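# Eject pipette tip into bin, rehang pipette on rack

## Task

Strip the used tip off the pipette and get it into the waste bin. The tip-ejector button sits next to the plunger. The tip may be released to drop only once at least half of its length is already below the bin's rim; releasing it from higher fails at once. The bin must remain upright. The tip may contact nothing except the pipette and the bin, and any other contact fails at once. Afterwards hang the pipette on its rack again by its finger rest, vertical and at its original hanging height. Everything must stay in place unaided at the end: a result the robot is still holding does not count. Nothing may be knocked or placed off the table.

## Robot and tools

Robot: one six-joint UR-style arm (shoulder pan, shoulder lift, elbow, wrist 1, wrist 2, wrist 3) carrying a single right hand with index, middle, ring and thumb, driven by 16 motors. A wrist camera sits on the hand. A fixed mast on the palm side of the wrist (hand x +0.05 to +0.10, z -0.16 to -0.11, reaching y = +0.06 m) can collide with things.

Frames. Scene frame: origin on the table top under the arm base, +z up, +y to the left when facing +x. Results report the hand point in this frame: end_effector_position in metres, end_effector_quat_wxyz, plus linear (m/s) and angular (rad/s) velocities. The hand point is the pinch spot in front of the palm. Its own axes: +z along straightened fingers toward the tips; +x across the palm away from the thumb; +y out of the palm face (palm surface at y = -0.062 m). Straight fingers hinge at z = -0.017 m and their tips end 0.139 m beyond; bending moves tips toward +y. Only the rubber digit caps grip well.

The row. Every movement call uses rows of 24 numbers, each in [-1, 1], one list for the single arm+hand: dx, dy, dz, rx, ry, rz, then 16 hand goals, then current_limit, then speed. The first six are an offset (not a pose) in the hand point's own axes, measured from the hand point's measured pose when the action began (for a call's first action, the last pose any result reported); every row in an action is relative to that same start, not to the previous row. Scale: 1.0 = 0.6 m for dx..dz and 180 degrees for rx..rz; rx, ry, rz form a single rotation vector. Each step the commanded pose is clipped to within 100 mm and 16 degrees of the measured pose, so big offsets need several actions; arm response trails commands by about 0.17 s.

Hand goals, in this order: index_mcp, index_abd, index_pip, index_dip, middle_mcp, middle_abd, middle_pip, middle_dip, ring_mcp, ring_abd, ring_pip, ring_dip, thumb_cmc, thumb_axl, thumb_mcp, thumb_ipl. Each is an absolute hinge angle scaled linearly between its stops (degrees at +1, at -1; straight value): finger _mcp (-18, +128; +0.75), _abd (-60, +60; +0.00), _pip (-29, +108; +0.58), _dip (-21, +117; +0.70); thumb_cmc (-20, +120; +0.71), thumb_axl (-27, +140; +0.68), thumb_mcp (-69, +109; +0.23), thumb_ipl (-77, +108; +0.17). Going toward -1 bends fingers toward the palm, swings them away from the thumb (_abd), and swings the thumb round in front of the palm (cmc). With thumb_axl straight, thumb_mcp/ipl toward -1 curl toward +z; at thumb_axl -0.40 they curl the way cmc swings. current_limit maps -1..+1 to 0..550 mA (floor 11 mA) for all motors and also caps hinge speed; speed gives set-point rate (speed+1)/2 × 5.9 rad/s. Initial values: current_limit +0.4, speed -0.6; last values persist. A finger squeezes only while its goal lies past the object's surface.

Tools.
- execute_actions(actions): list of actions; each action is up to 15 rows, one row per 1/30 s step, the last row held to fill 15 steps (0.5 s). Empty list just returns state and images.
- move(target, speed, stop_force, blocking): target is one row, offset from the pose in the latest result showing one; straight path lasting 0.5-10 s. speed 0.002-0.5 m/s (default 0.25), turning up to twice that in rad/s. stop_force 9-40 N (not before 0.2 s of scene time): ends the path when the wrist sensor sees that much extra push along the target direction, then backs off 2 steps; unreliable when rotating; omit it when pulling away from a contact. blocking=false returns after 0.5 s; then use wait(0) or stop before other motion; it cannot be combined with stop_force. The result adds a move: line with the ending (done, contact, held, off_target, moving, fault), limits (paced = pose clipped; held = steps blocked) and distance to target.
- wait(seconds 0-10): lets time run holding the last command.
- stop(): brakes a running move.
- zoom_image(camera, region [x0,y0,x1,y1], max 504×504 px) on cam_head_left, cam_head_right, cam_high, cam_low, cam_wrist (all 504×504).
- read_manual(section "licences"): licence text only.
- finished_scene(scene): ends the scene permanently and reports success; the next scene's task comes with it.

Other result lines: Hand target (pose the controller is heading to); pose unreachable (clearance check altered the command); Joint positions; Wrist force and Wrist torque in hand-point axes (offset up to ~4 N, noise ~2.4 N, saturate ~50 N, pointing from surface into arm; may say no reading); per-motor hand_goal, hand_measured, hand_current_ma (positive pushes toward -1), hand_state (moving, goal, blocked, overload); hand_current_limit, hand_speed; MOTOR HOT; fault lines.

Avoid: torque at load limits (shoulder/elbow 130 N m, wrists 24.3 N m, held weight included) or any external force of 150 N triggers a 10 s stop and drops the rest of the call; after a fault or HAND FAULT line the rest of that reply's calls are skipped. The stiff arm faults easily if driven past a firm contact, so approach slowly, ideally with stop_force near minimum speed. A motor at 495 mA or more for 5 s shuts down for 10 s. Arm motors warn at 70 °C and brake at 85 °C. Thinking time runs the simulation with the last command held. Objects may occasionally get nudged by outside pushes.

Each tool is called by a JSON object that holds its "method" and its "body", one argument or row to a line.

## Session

{"method": "execute_actions", "body": {
  "actions": []
}}

Scene clock: 0.00 s.
end_effector_position=(+0.4265, +0.1873, +0.2419) hand_goal=(+0.754, +0.000, +0.576, +0.696, +0.754, +0.000, +0.576, +0.696, +0.754, +0.000, +0.576, +0.696, +0.714, +0.678, +0.226, +0.168) hand_measured=(+0.754, +0.000, +0.576, +0.696, +0.754, +0.000, +0.576, +0.696, +0.754, +0.000, +0.576, +0.696, +0.714, +0.678, +0.226, +0.168) hand_current_ma=(+0, +0, +0, +0, +0, +0, +0, +0, +0, +0, +0, +0, +0, +0, +0, +0) hand_state=(goal, goal, goal, goal, goal, goal, goal, goal, goal, goal, goal, goal, goal, goal, goal, goal) hand_current_limit=0.40 hand_speed=-0.60 end_effector_quat_wxyz=(+0.095, -0.382, +0.595, +0.701) end_effector_velocity=(-0.000, +0.000, -0.000) end_effector_angular_velocity=(+0.001, +0.000, +0.001)
Joint positions: [-0.22  -0.805  1.693 -0.886 -0.686  2.435]
Joint velocities: [ 0.     0.     0.     0.    -0.    -0.001]
Wrist force (N, on the end effector, along its own x y z axes, offset not removed): no reading
Wrist torque (N m, same axes, about the end effector's origin, offset not removed): no reading
Hand target: +0.426, +0.187, +0.242; +0.095, -0.382, +0.595, +0.701
camera_calibration (this result's frames):
cam_wrist: T_world_to_cam=[[0.338043, 0.0391228, 0.940317, -0.353275], [0.889985, -0.338178, -0.305878, -0.28158], [0.306028, 0.940269, -0.149137, -0.14581], [0, 0, 0, 1]] pos_world=[0.414646, 0.0556973, 0.224316]

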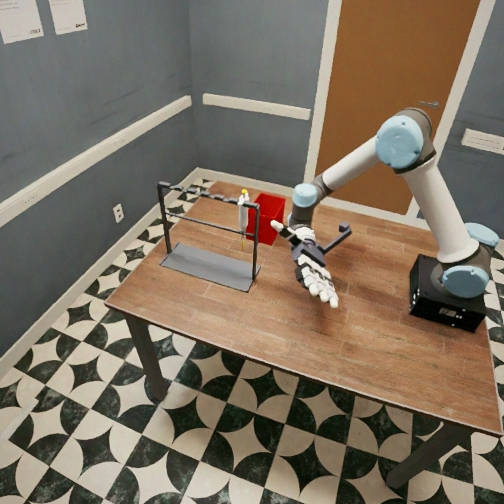

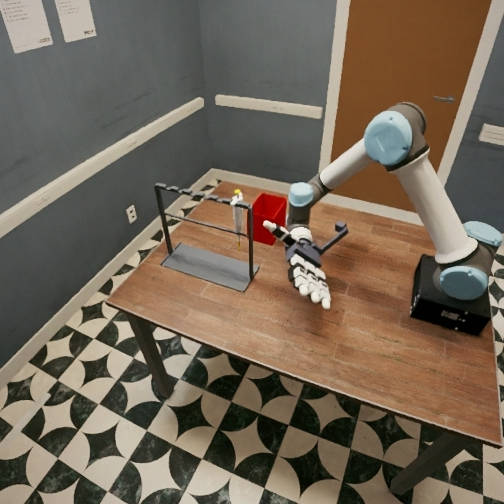

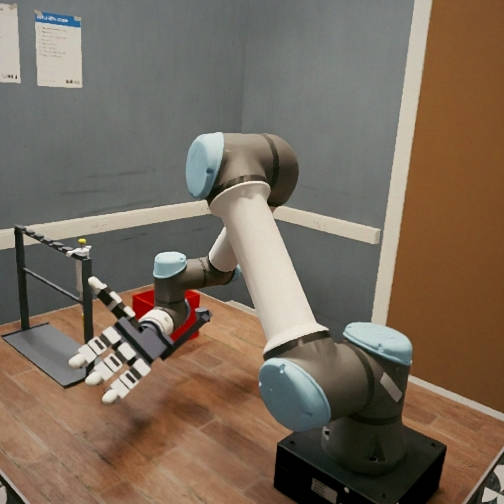

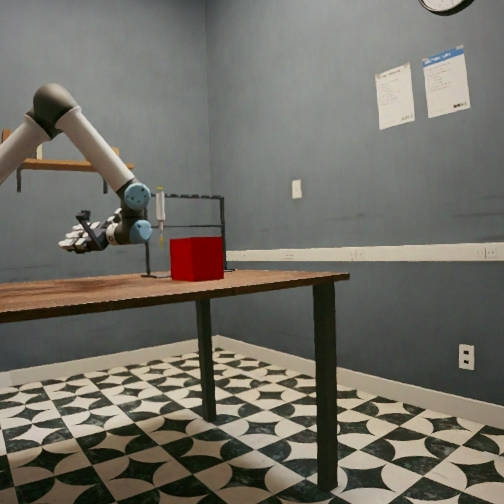

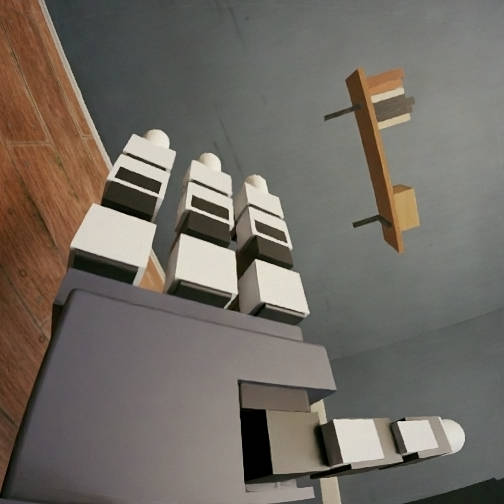

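{"method": "move", "body": {
  "target": [-0.108,0.127,0,0.415,-0.486,0,0.754,0,0.576,0.696,0.754,0,0.576,0.696,0.754,0,0.576,0.696,0.714,0.678,0.226,0.168,0.4,-0.6],
  "speed": 0.3
}}

Scene clock: 7.07 s.
end_effector_position=(+0.4262, +0.1872, +0.3419) hand_goal=(+0.754, +0.000, +0.576, +0.696, +0.754, +0.000, +0.576, +0.696, +0.754, +0.000, +0.576, +0.696, +0.714, +0.678, +0.226, +0.168) hand_measured=(+0.762, +0.000, +0.576, +0.696, +0.762, +0.000, +0.576, +0.696, +0.762, +0.000, +0.576, +0.696, +0.722, +0.678, +0.226, +0.168) hand_current_ma=(+42, -4, +4, +0, +38, -4, +4, +0, +42, -4, +4, +0, +40, -5, -1, -2) hand_state=(goal, goal, goal, goal, goal, goal, goal, goal, goal, goal, goal, goal, goal, goal, goal, goal) hand_current_limit=0.40 hand_speed=-0.60 end_effector_quat_wxyz=(+0.642, +0.297, +0.642, +0.297) end_effector_velocity=(+0.001, -0.000, -0.000) end_effector_angular_velocity=(+0.001, +0.001, -0.010)
Joint positions: [ 0.109 -1.607  2.571 -0.963  1.65   2.437]
Joint velocities: [ 0.011  0.004 -0.004  0.001  0.021  0.001]
Wrist force (N, on the end effector, along its own x y z axes, offset not removed): [-0.3 2.6 -1.0]
Wrist torque (N m, same axes, about the end effector's origin, offset not removed): [0.44 -0.15 -0.21]
Hand target: +0.426, +0.187, +0.342; +0.642, +0.297, +0.642, +0.296
Off the commanded pose: 0.000 m, 0 deg.
move: done
camera_calibration (this result's frames):
cam_wrist: T_world_to_cam=[[-0.106757, -0.323326, 0.940246, -0.189757], [-0.682645, -0.663715, -0.305743, 0.480356], [0.72291, -0.674494, -0.149861, -0.00590271], [0, 0, 0, 1]] pos_world=[0.311921, 0.253484, 0.324399]

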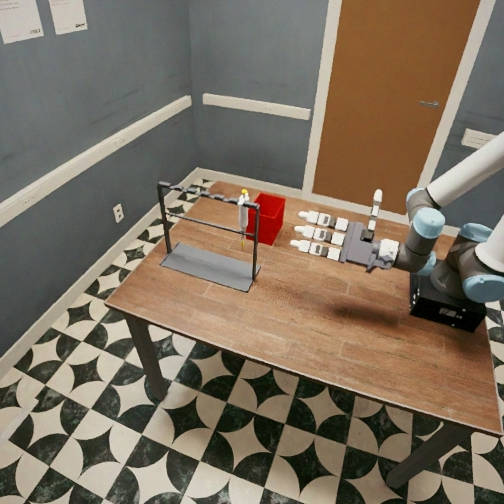

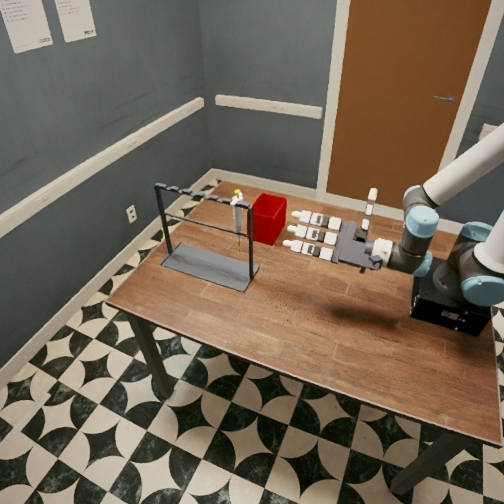

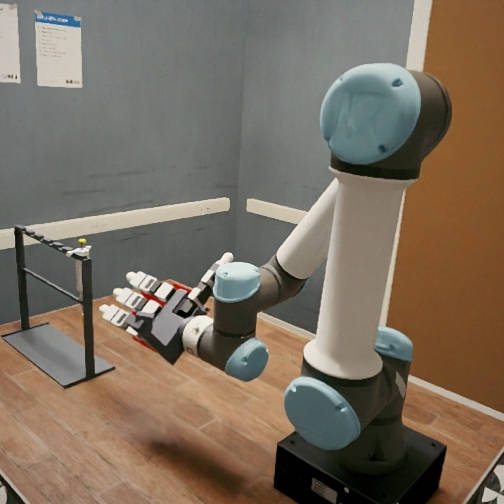

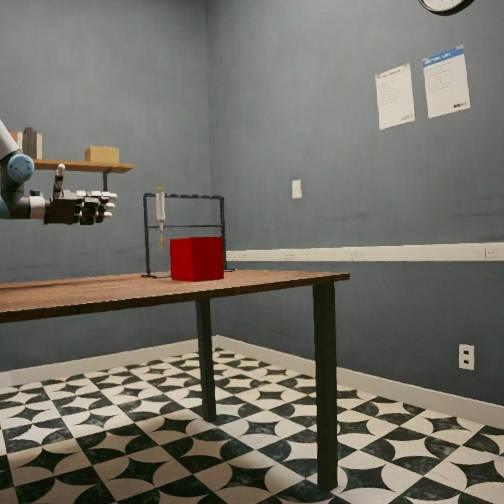

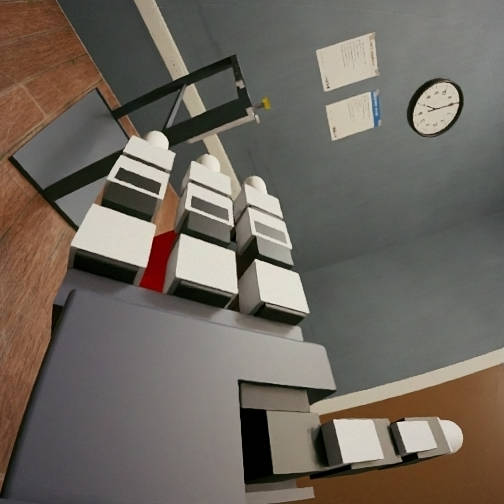

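{"method": "move", "body": {
  "target": [-0.085,-0.252,0.29,0,0,-0.2757,0.754,0,0.576,0.696,0.754,0,0.576,0.696,0.754,0,0.576,0.696,0.714,0.678,0.226,0.168,0.4,-0.6],
  "speed": 0.25
}}

{"method": "move", "body": {
  "target": [0.02,0.17,0.21,0,0,0,0.754,0,0.576,0.696,0.754,0,0.576,0.696,0.754,0,0.576,0.696,0.714,0.678,0.226,0.168,0.4,-0.6],
  "speed": 0.15
}}

{"method": "zoom_image", "body": {
  "camera": "cam_head_left",
  "region": [200, 150, 300, 250]
}}

{"method": "zoom_image", "body": {
  "camera": "cam_high",
  "region": [40, 210, 160, 330]
}}

{"method": "zoom_image", "body": {
  "camera": "cam_low",
  "region": [110, 160, 230, 280]
}}

Scene clock: 12.23 s.
end_effector_position=(+0.6000, +0.0501, +0.2601) hand_goal=(+0.754, +0.000, +0.576, +0.696, +0.754, +0.000, +0.576, +0.696, +0.754, +0.000, +0.576, +0.696, +0.714, +0.678, +0.226, +0.168) hand_measured=(+0.756, -0.002, +0.576, +0.696, +0.756, -0.002, +0.576, +0.696, +0.758, -0.004, +0.576, +0.696, +0.718, +0.678, +0.226, +0.168) hand_current_ma=(+16, -12, +4, +0, +14, -12, +4, +0, +16, -14, +4, +0, +20, -5, -1, -2) hand_state=(goal, goal, goal, goal, goal, goal, goal, goal, goal, goal, goal, goal, goal, goal, goal, goal) hand_current_limit=0.40 hand_speed=-0.60 end_effector_quat_wxyz=(+0.707, +0.000, +0.707, +0.000) end_effector_velocity=(+0.001, +0.000, -0.001) end_effector_angular_velocity=(-0.005, +0.001, +0.002)
Joint positions: [-0.43  -1.257  2.243 -0.985  1.111  1.571]
Joint velocities: [ 0.001  0.003 -0.004  0.002 -0.001 -0.006]
Wrist force (N, on the end effector, along its own x y z axes, offset not removed): [3.1 1.6 0.6]
Wrist torque (N m, same axes, about the end effector's origin, offset not removed): [0.41 -0.38 0.28]
Hand target: +0.600, +0.050, +0.260; +0.707, +0.000, +0.707, -0.000
Off the commanded pose: 0.000 m, 0 deg.
move: done
camera_calibration (this result's frames):
cam_wrist: T_world_to_cam=[[-0.10673, 0.506208, 0.855781, -0.158231], [-0.682678, -0.663066, 0.307073, 0.323582], [0.722882, -0.55145, 0.416346, -0.38971], [0, 0, 0, 1]] pos_world=[0.485729, 0.0797488, 0.198303]

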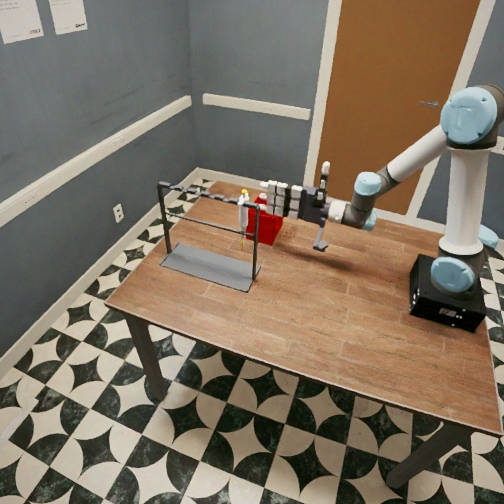

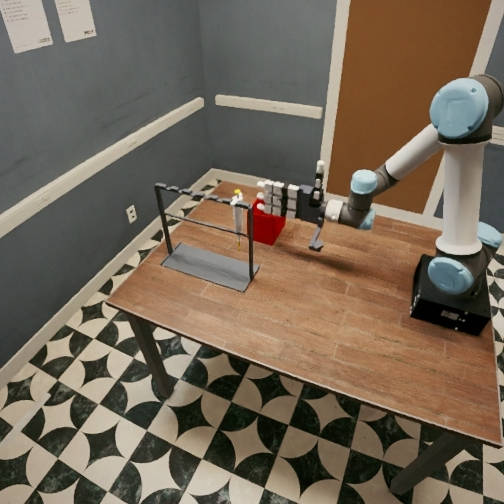

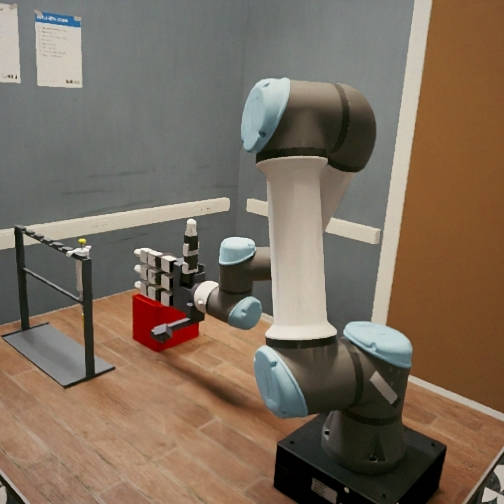

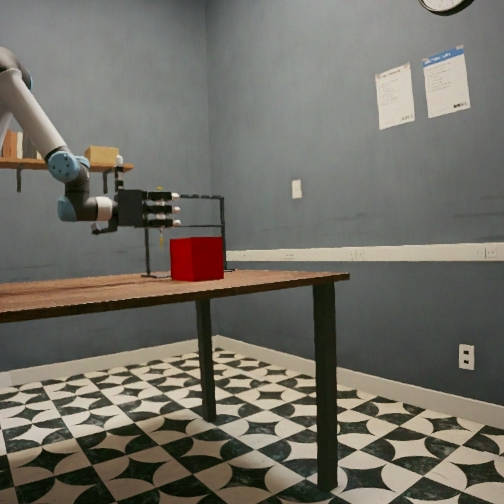

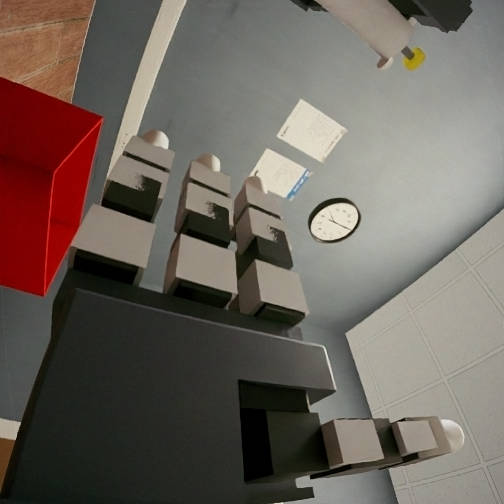

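Scene clock: 13.83 s.
end_effector_position=(+0.7260, +0.1521, +0.2480) hand_goal=(+0.754, +0.000, +0.576, +0.696, +0.754, +0.000, +0.576, +0.696, +0.754, +0.000, +0.576, +0.696, +0.714, +0.678, +0.226, +0.168) hand_measured=(+0.756, -0.002, +0.576, +0.696, +0.756, -0.002, +0.576, +0.696, +0.756, -0.004, +0.576, +0.696, +0.716, +0.678, +0.226, +0.168) hand_current_ma=(+12, -12, +4, +0, +11, -12, +4, +0, +12, -14, +4, +0, +14, -5, -1, -2) hand_state=(goal, goal, goal, goal, goal, goal, goal, goal, goal, goal, goal, goal, goal, goal, goal, goal) hand_current_limit=0.40 hand_speed=-0.60 end_effector_quat_wxyz=(+0.707, +0.000, +0.707, -0.000) end_effector_velocity=(+0.001, +0.000, -0.001) end_effector_angular_velocity=(+0.001, +0.002, -0.001)
Joint positions: [-0.105 -1.012  1.866 -0.852  1.436  1.572]
Joint velocities: [ 0.001  0.004 -0.004  0.002  0.002  0.001]
Wrist force (N, on the end effector, along its own x y z axes, offset not removed): [-0.3 0.9 0.9]
Wrist torque (N m, same axes, about the end effector's origin, offset not removed): [0.11 -0.20 -0.21]
Hand target: +0.726, +0.152, +0.248; +0.707, +0.000, +0.707, -0.000
Off the commanded pose: 0.000 m, 0 deg.
move: done
camera_calibration (this result's frames):
cam_wrist: T_world_to_cam=[[-0.106677, 0.506338, 0.855711, -0.186092], [-0.682651, -0.663026, 0.307221, 0.480876], [0.722916, -0.551378, 0.416382, -0.41946], [0, 0, 0, 1]] pos_world=[0.611653, 0.181778, 0.186161]

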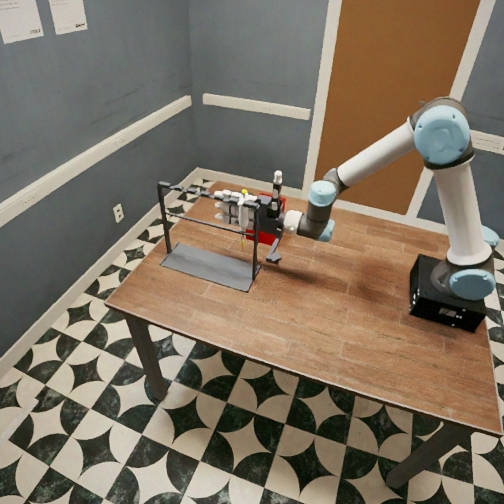

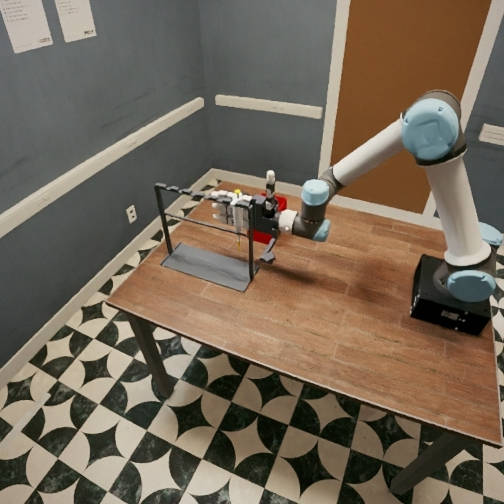

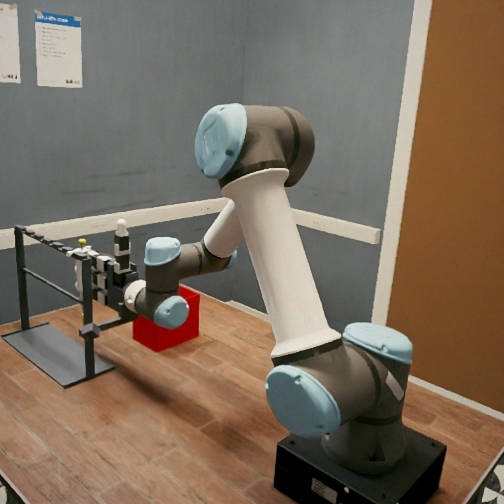

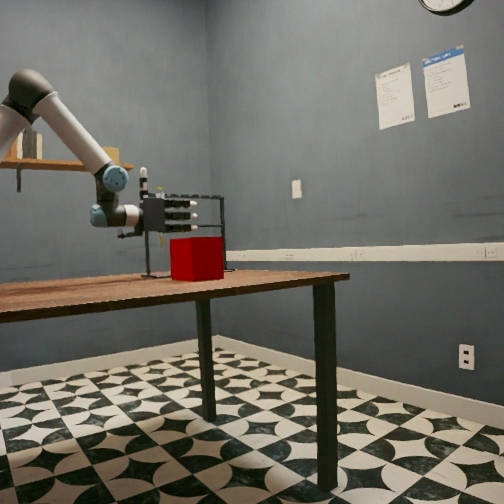

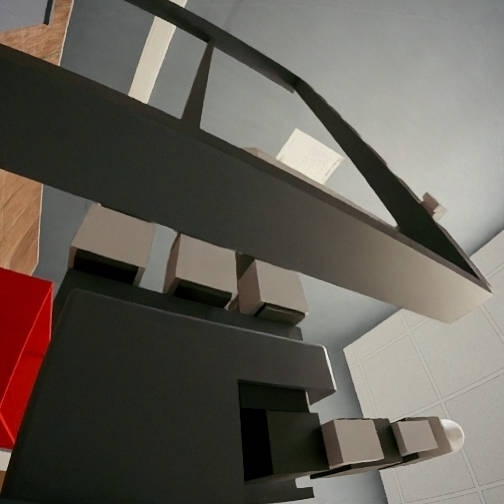

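Region (200, 150, 300, 250) of cam_head_left's 504x504 image, scaled by 5.040, with more detail than that image has.

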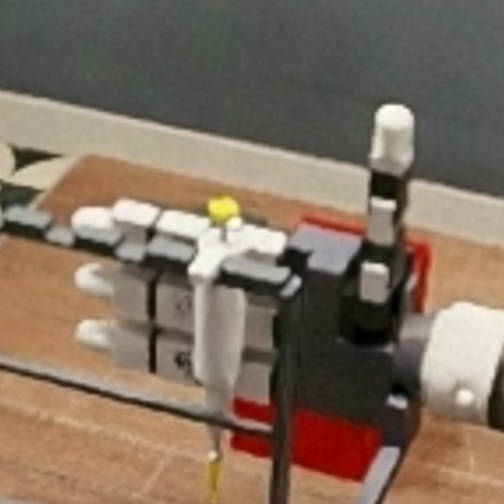

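Region (40, 210, 160, 330) of cam_high's 504x504 image, scaled by 4.200, with more detail than that image has.

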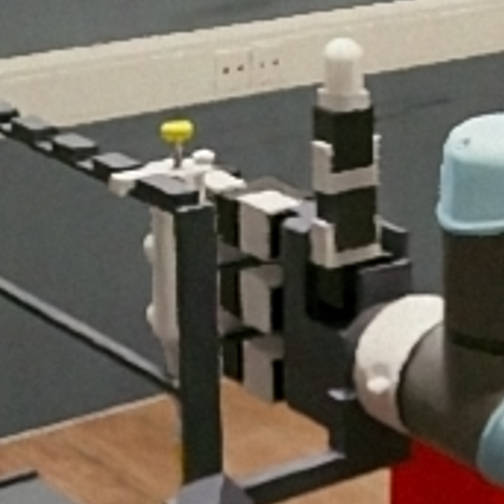

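Region (110, 160, 230, 280) of cam_low's 504x504 image, scaled by 4.200, with more detail than that image has.

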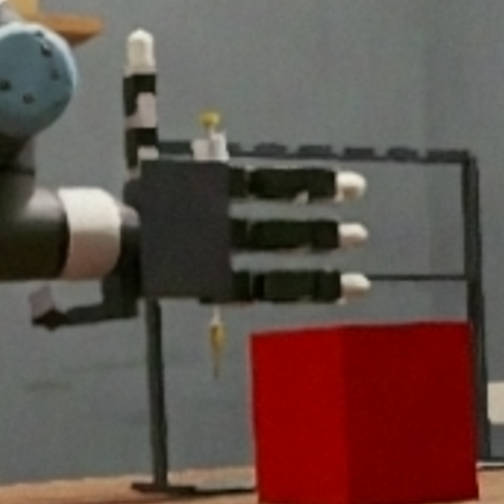

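{"method": "move", "body": {
  "target": [0.002,0.041,0.002,0,0,0,0.754,0,0.576,0.696,0.754,0,0.576,0.696,0.754,0,0.576,0.696,0.714,0.678,0.226,0.168,0.4,-0.6],
  "speed": 0.05
}}

{"method": "execute_actions", "body": {
  "actions": [
    [[0,0,0,0,0,0,0.3,0,-0.5,-0.4,0.3,0,-0.5,-0.4,0.754,0,0.576,0.696,0.714,0.678,0.226,0.168,0.4,-0.7]],
    [[0,0,0,0,0,0,0.3,0,-0.5,-0.4,0.3,0,-0.5,-0.4,0.754,0,0.576,0.696,0.714,0.678,0.226,0.168,0.4,-0.7]],
    [[0,0,0,0,0,0,0.3,0,-0.5,-0.4,0.3,0,-0.5,-0.4,0.754,0,0.576,0.696,0.714,0.678,0.226,0.168,0.4,-0.7]],
    [[0,0,0,0,0,0,0.3,0,-0.5,-0.4,0.3,0,-0.5,-0.4,0.754,0,0.576,0.696,0.714,0.678,0.226,0.168,0.4,-0.7]],
    [[0,0,0,0,0,0,0.1,0,-0.8,-0.7,0.1,0,-0.8,-0.7,0.754,0,0.576,0.696,0.714,0.678,0.226,0.168,0.4,-0.7]],
    [[0,0,0,0,0,0,0.1,0,-0.8,-0.7,0.1,0,-0.8,-0.7,0.754,0,0.576,0.696,0.714,0.678,0.226,0.168,0.4,-0.7]]
  ]
}}

{"method": "zoom_image", "body": {
  "camera": "cam_head_left",
  "region": [200, 150, 300, 250]
}}

{"method": "zoom_image", "body": {
  "camera": "cam_high",
  "region": [40, 210, 160, 330]
}}

Scene clock: 18.07 s.
end_effector_position=(+0.7271, +0.1766, +0.2467) hand_goal=(+0.754, +0.000, +0.576, +0.696, +0.754, +0.000, +0.576, +0.696, +0.754, +0.000, +0.576, +0.696, +0.714, +0.678, +0.226, +0.168) hand_measured=(+0.756, -0.002, +0.576, +0.696, +0.756, -0.002, +0.576, +0.696, +0.756, -0.004, +0.576, +0.696, +0.716, +0.678, +0.226, +0.168) hand_current_ma=(+12, -12, +4, +0, +10, -12, +4, +0, +12, -14, +4, +0, +14, -5, -1, -2) hand_state=(goal, goal, goal, goal, goal, goal, goal, goal, goal, goal, goal, goal, goal, goal, goal, goal) hand_current_limit=0.40 hand_speed=-0.60 end_effector_quat_wxyz=(+0.707, +0.000, +0.707, -0.000) end_effector_velocity=(-0.000, +0.002, -0.000) end_effector_angular_velocity=(-0.000, +0.001, +0.001)
Joint positions: [-0.054 -1.002  1.85  -0.847  1.486  1.571]
Joint velocities: [ 0.004  0.    -0.     0.001  0.003 -0.   ]
Wrist force (N, on the end effector, along its own x y z axes, offset not removed): [1.7 3.2 -1.0]
Wrist torque (N m, same axes, about the end effector's origin, offset not removed): [0.65 -0.24 -0.08]
Hand target: +0.727, +0.177, +0.247; +0.707, +0.000, +0.707, -0.000
Off the commanded pose: 0.000 m, 0 deg.
move: done
camera_calibration (this result's frames):
cam_wrist: T_world_to_cam=[[-0.10668, 0.506465, 0.855636, -0.197314], [-0.682642, -0.662988, 0.307322, 0.498291], [0.722924, -0.551308, 0.416462, -0.406328], [0, 0, 0, 1]] pos_world=[0.61285, 0.206281, 0.184913]

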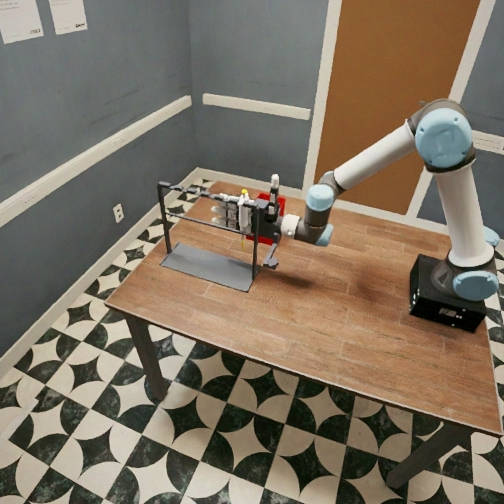

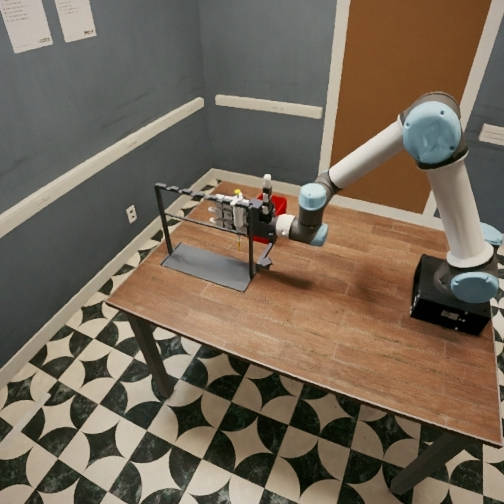

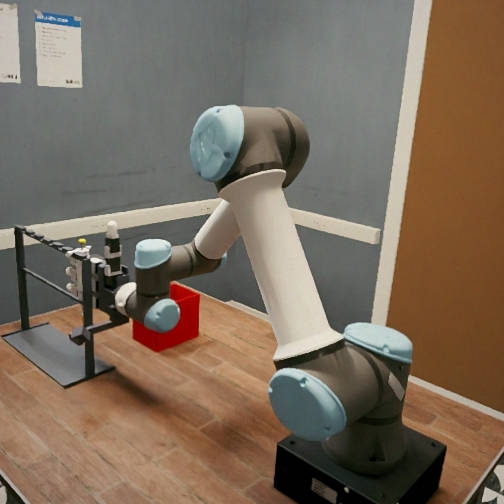

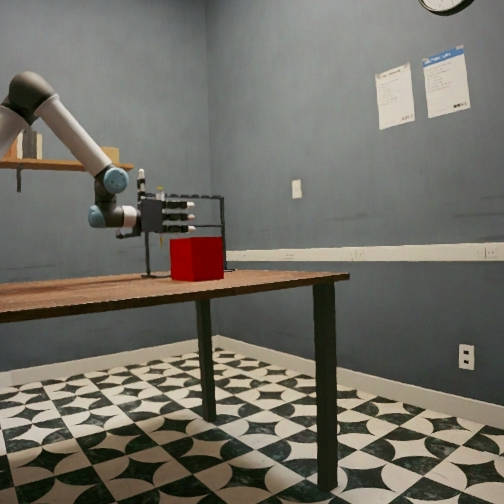

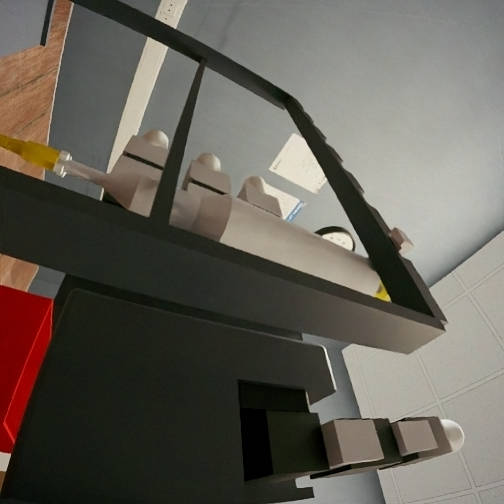

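Scene clock: 21.07 s.
end_effector_position=(+0.7272, +0.1767, +0.2467) hand_goal=(+0.100, +0.000, -0.800, -0.700, +0.100, +0.000, -0.800, -0.700, +0.754, +0.000, +0.576, +0.696, +0.714, +0.678, +0.226, +0.168) hand_measured=(+0.124, -0.002, -0.544, -0.446, +0.114, -0.002, -0.548, -0.442, +0.756, -0.004, +0.576, +0.696, +0.716, +0.678, +0.226, +0.168) hand_current_ma=(+127, -12, +385, +385, +78, -13, +385, +385, +12, -14, +4, +0, +14, -5, -1, -2) hand_state=(blocked, goal, blocked, blocked, goal, goal, blocked, blocked, goal, goal, goal, goal, goal, goal, goal, goal) hand_current_limit=0.40 hand_speed=-0.70 end_effector_quat_wxyz=(+0.707, +0.000, +0.707, -0.000) end_effector_velocity=(-0.000, -0.000, -0.001) end_effector_angular_velocity=(-0.001, +0.001, -0.001)
Joint positions: [-0.054 -1.002  1.85  -0.847  1.486  1.571]
Joint velocities: [-0.     0.001  0.001 -0.     0.    -0.001]
Wrist force (N, on the end effector, along its own x y z axes, offset not removed): [-1.3 0.2 0.6]
Wrist torque (N m, same axes, about the end effector's origin, offset not removed): [0.10 -0.07 -0.27]
Hand target: +0.727, +0.177, +0.247; +0.707, +0.000, +0.707, -0.000
Off the commanded pose: 0.000 m, 0 deg.
camera_calibration (this result's frames):
cam_wrist: T_world_to_cam=[[-0.10667, 0.506467, 0.855636, -0.197334], [-0.682655, -0.662974, 0.307322, 0.498322], [0.722913, -0.551322, 0.416462, -0.406306], [0, 0, 0, 1]] pos_world=[0.612856, 0.206313, 0.184911]

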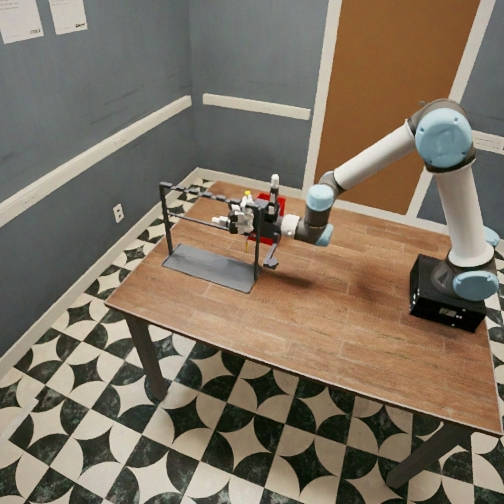

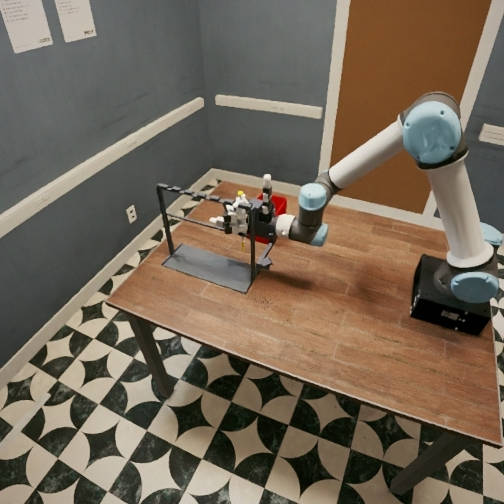

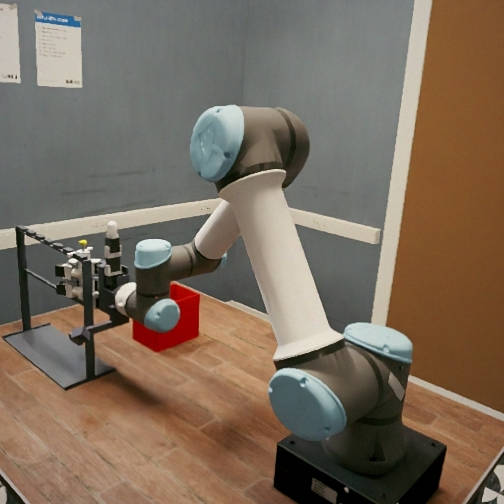

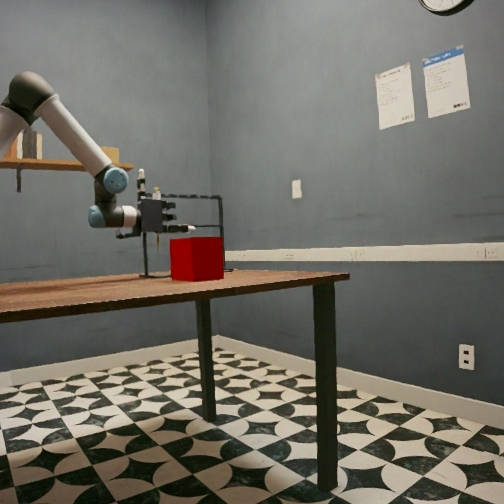

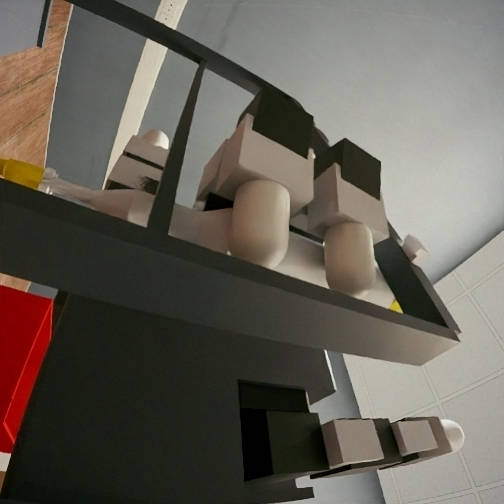

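Region (200, 150, 300, 250) of cam_head_left's 504x504 image, scaled by 5.040, with more detail than that image has.

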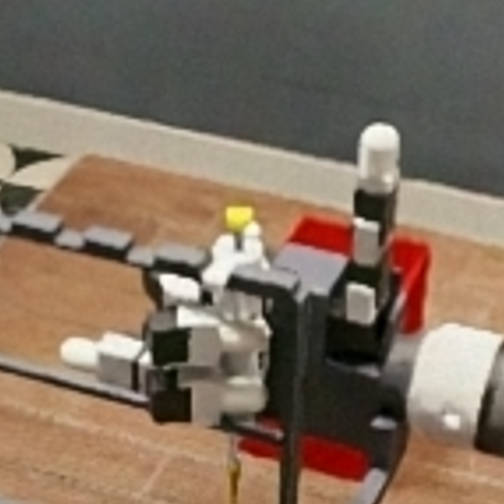

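Region (40, 210, 160, 330) of cam_high's 504x504 image, scaled by 4.200, with more detail than that image has.

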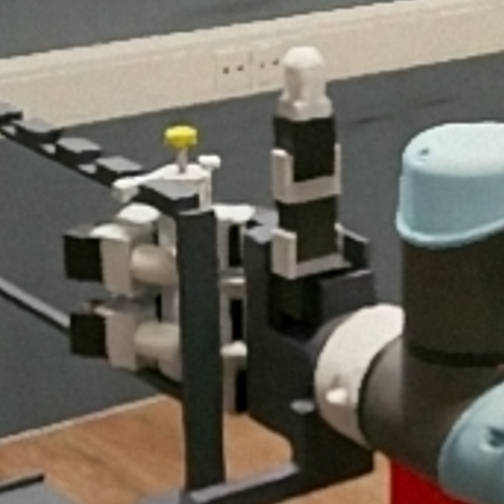

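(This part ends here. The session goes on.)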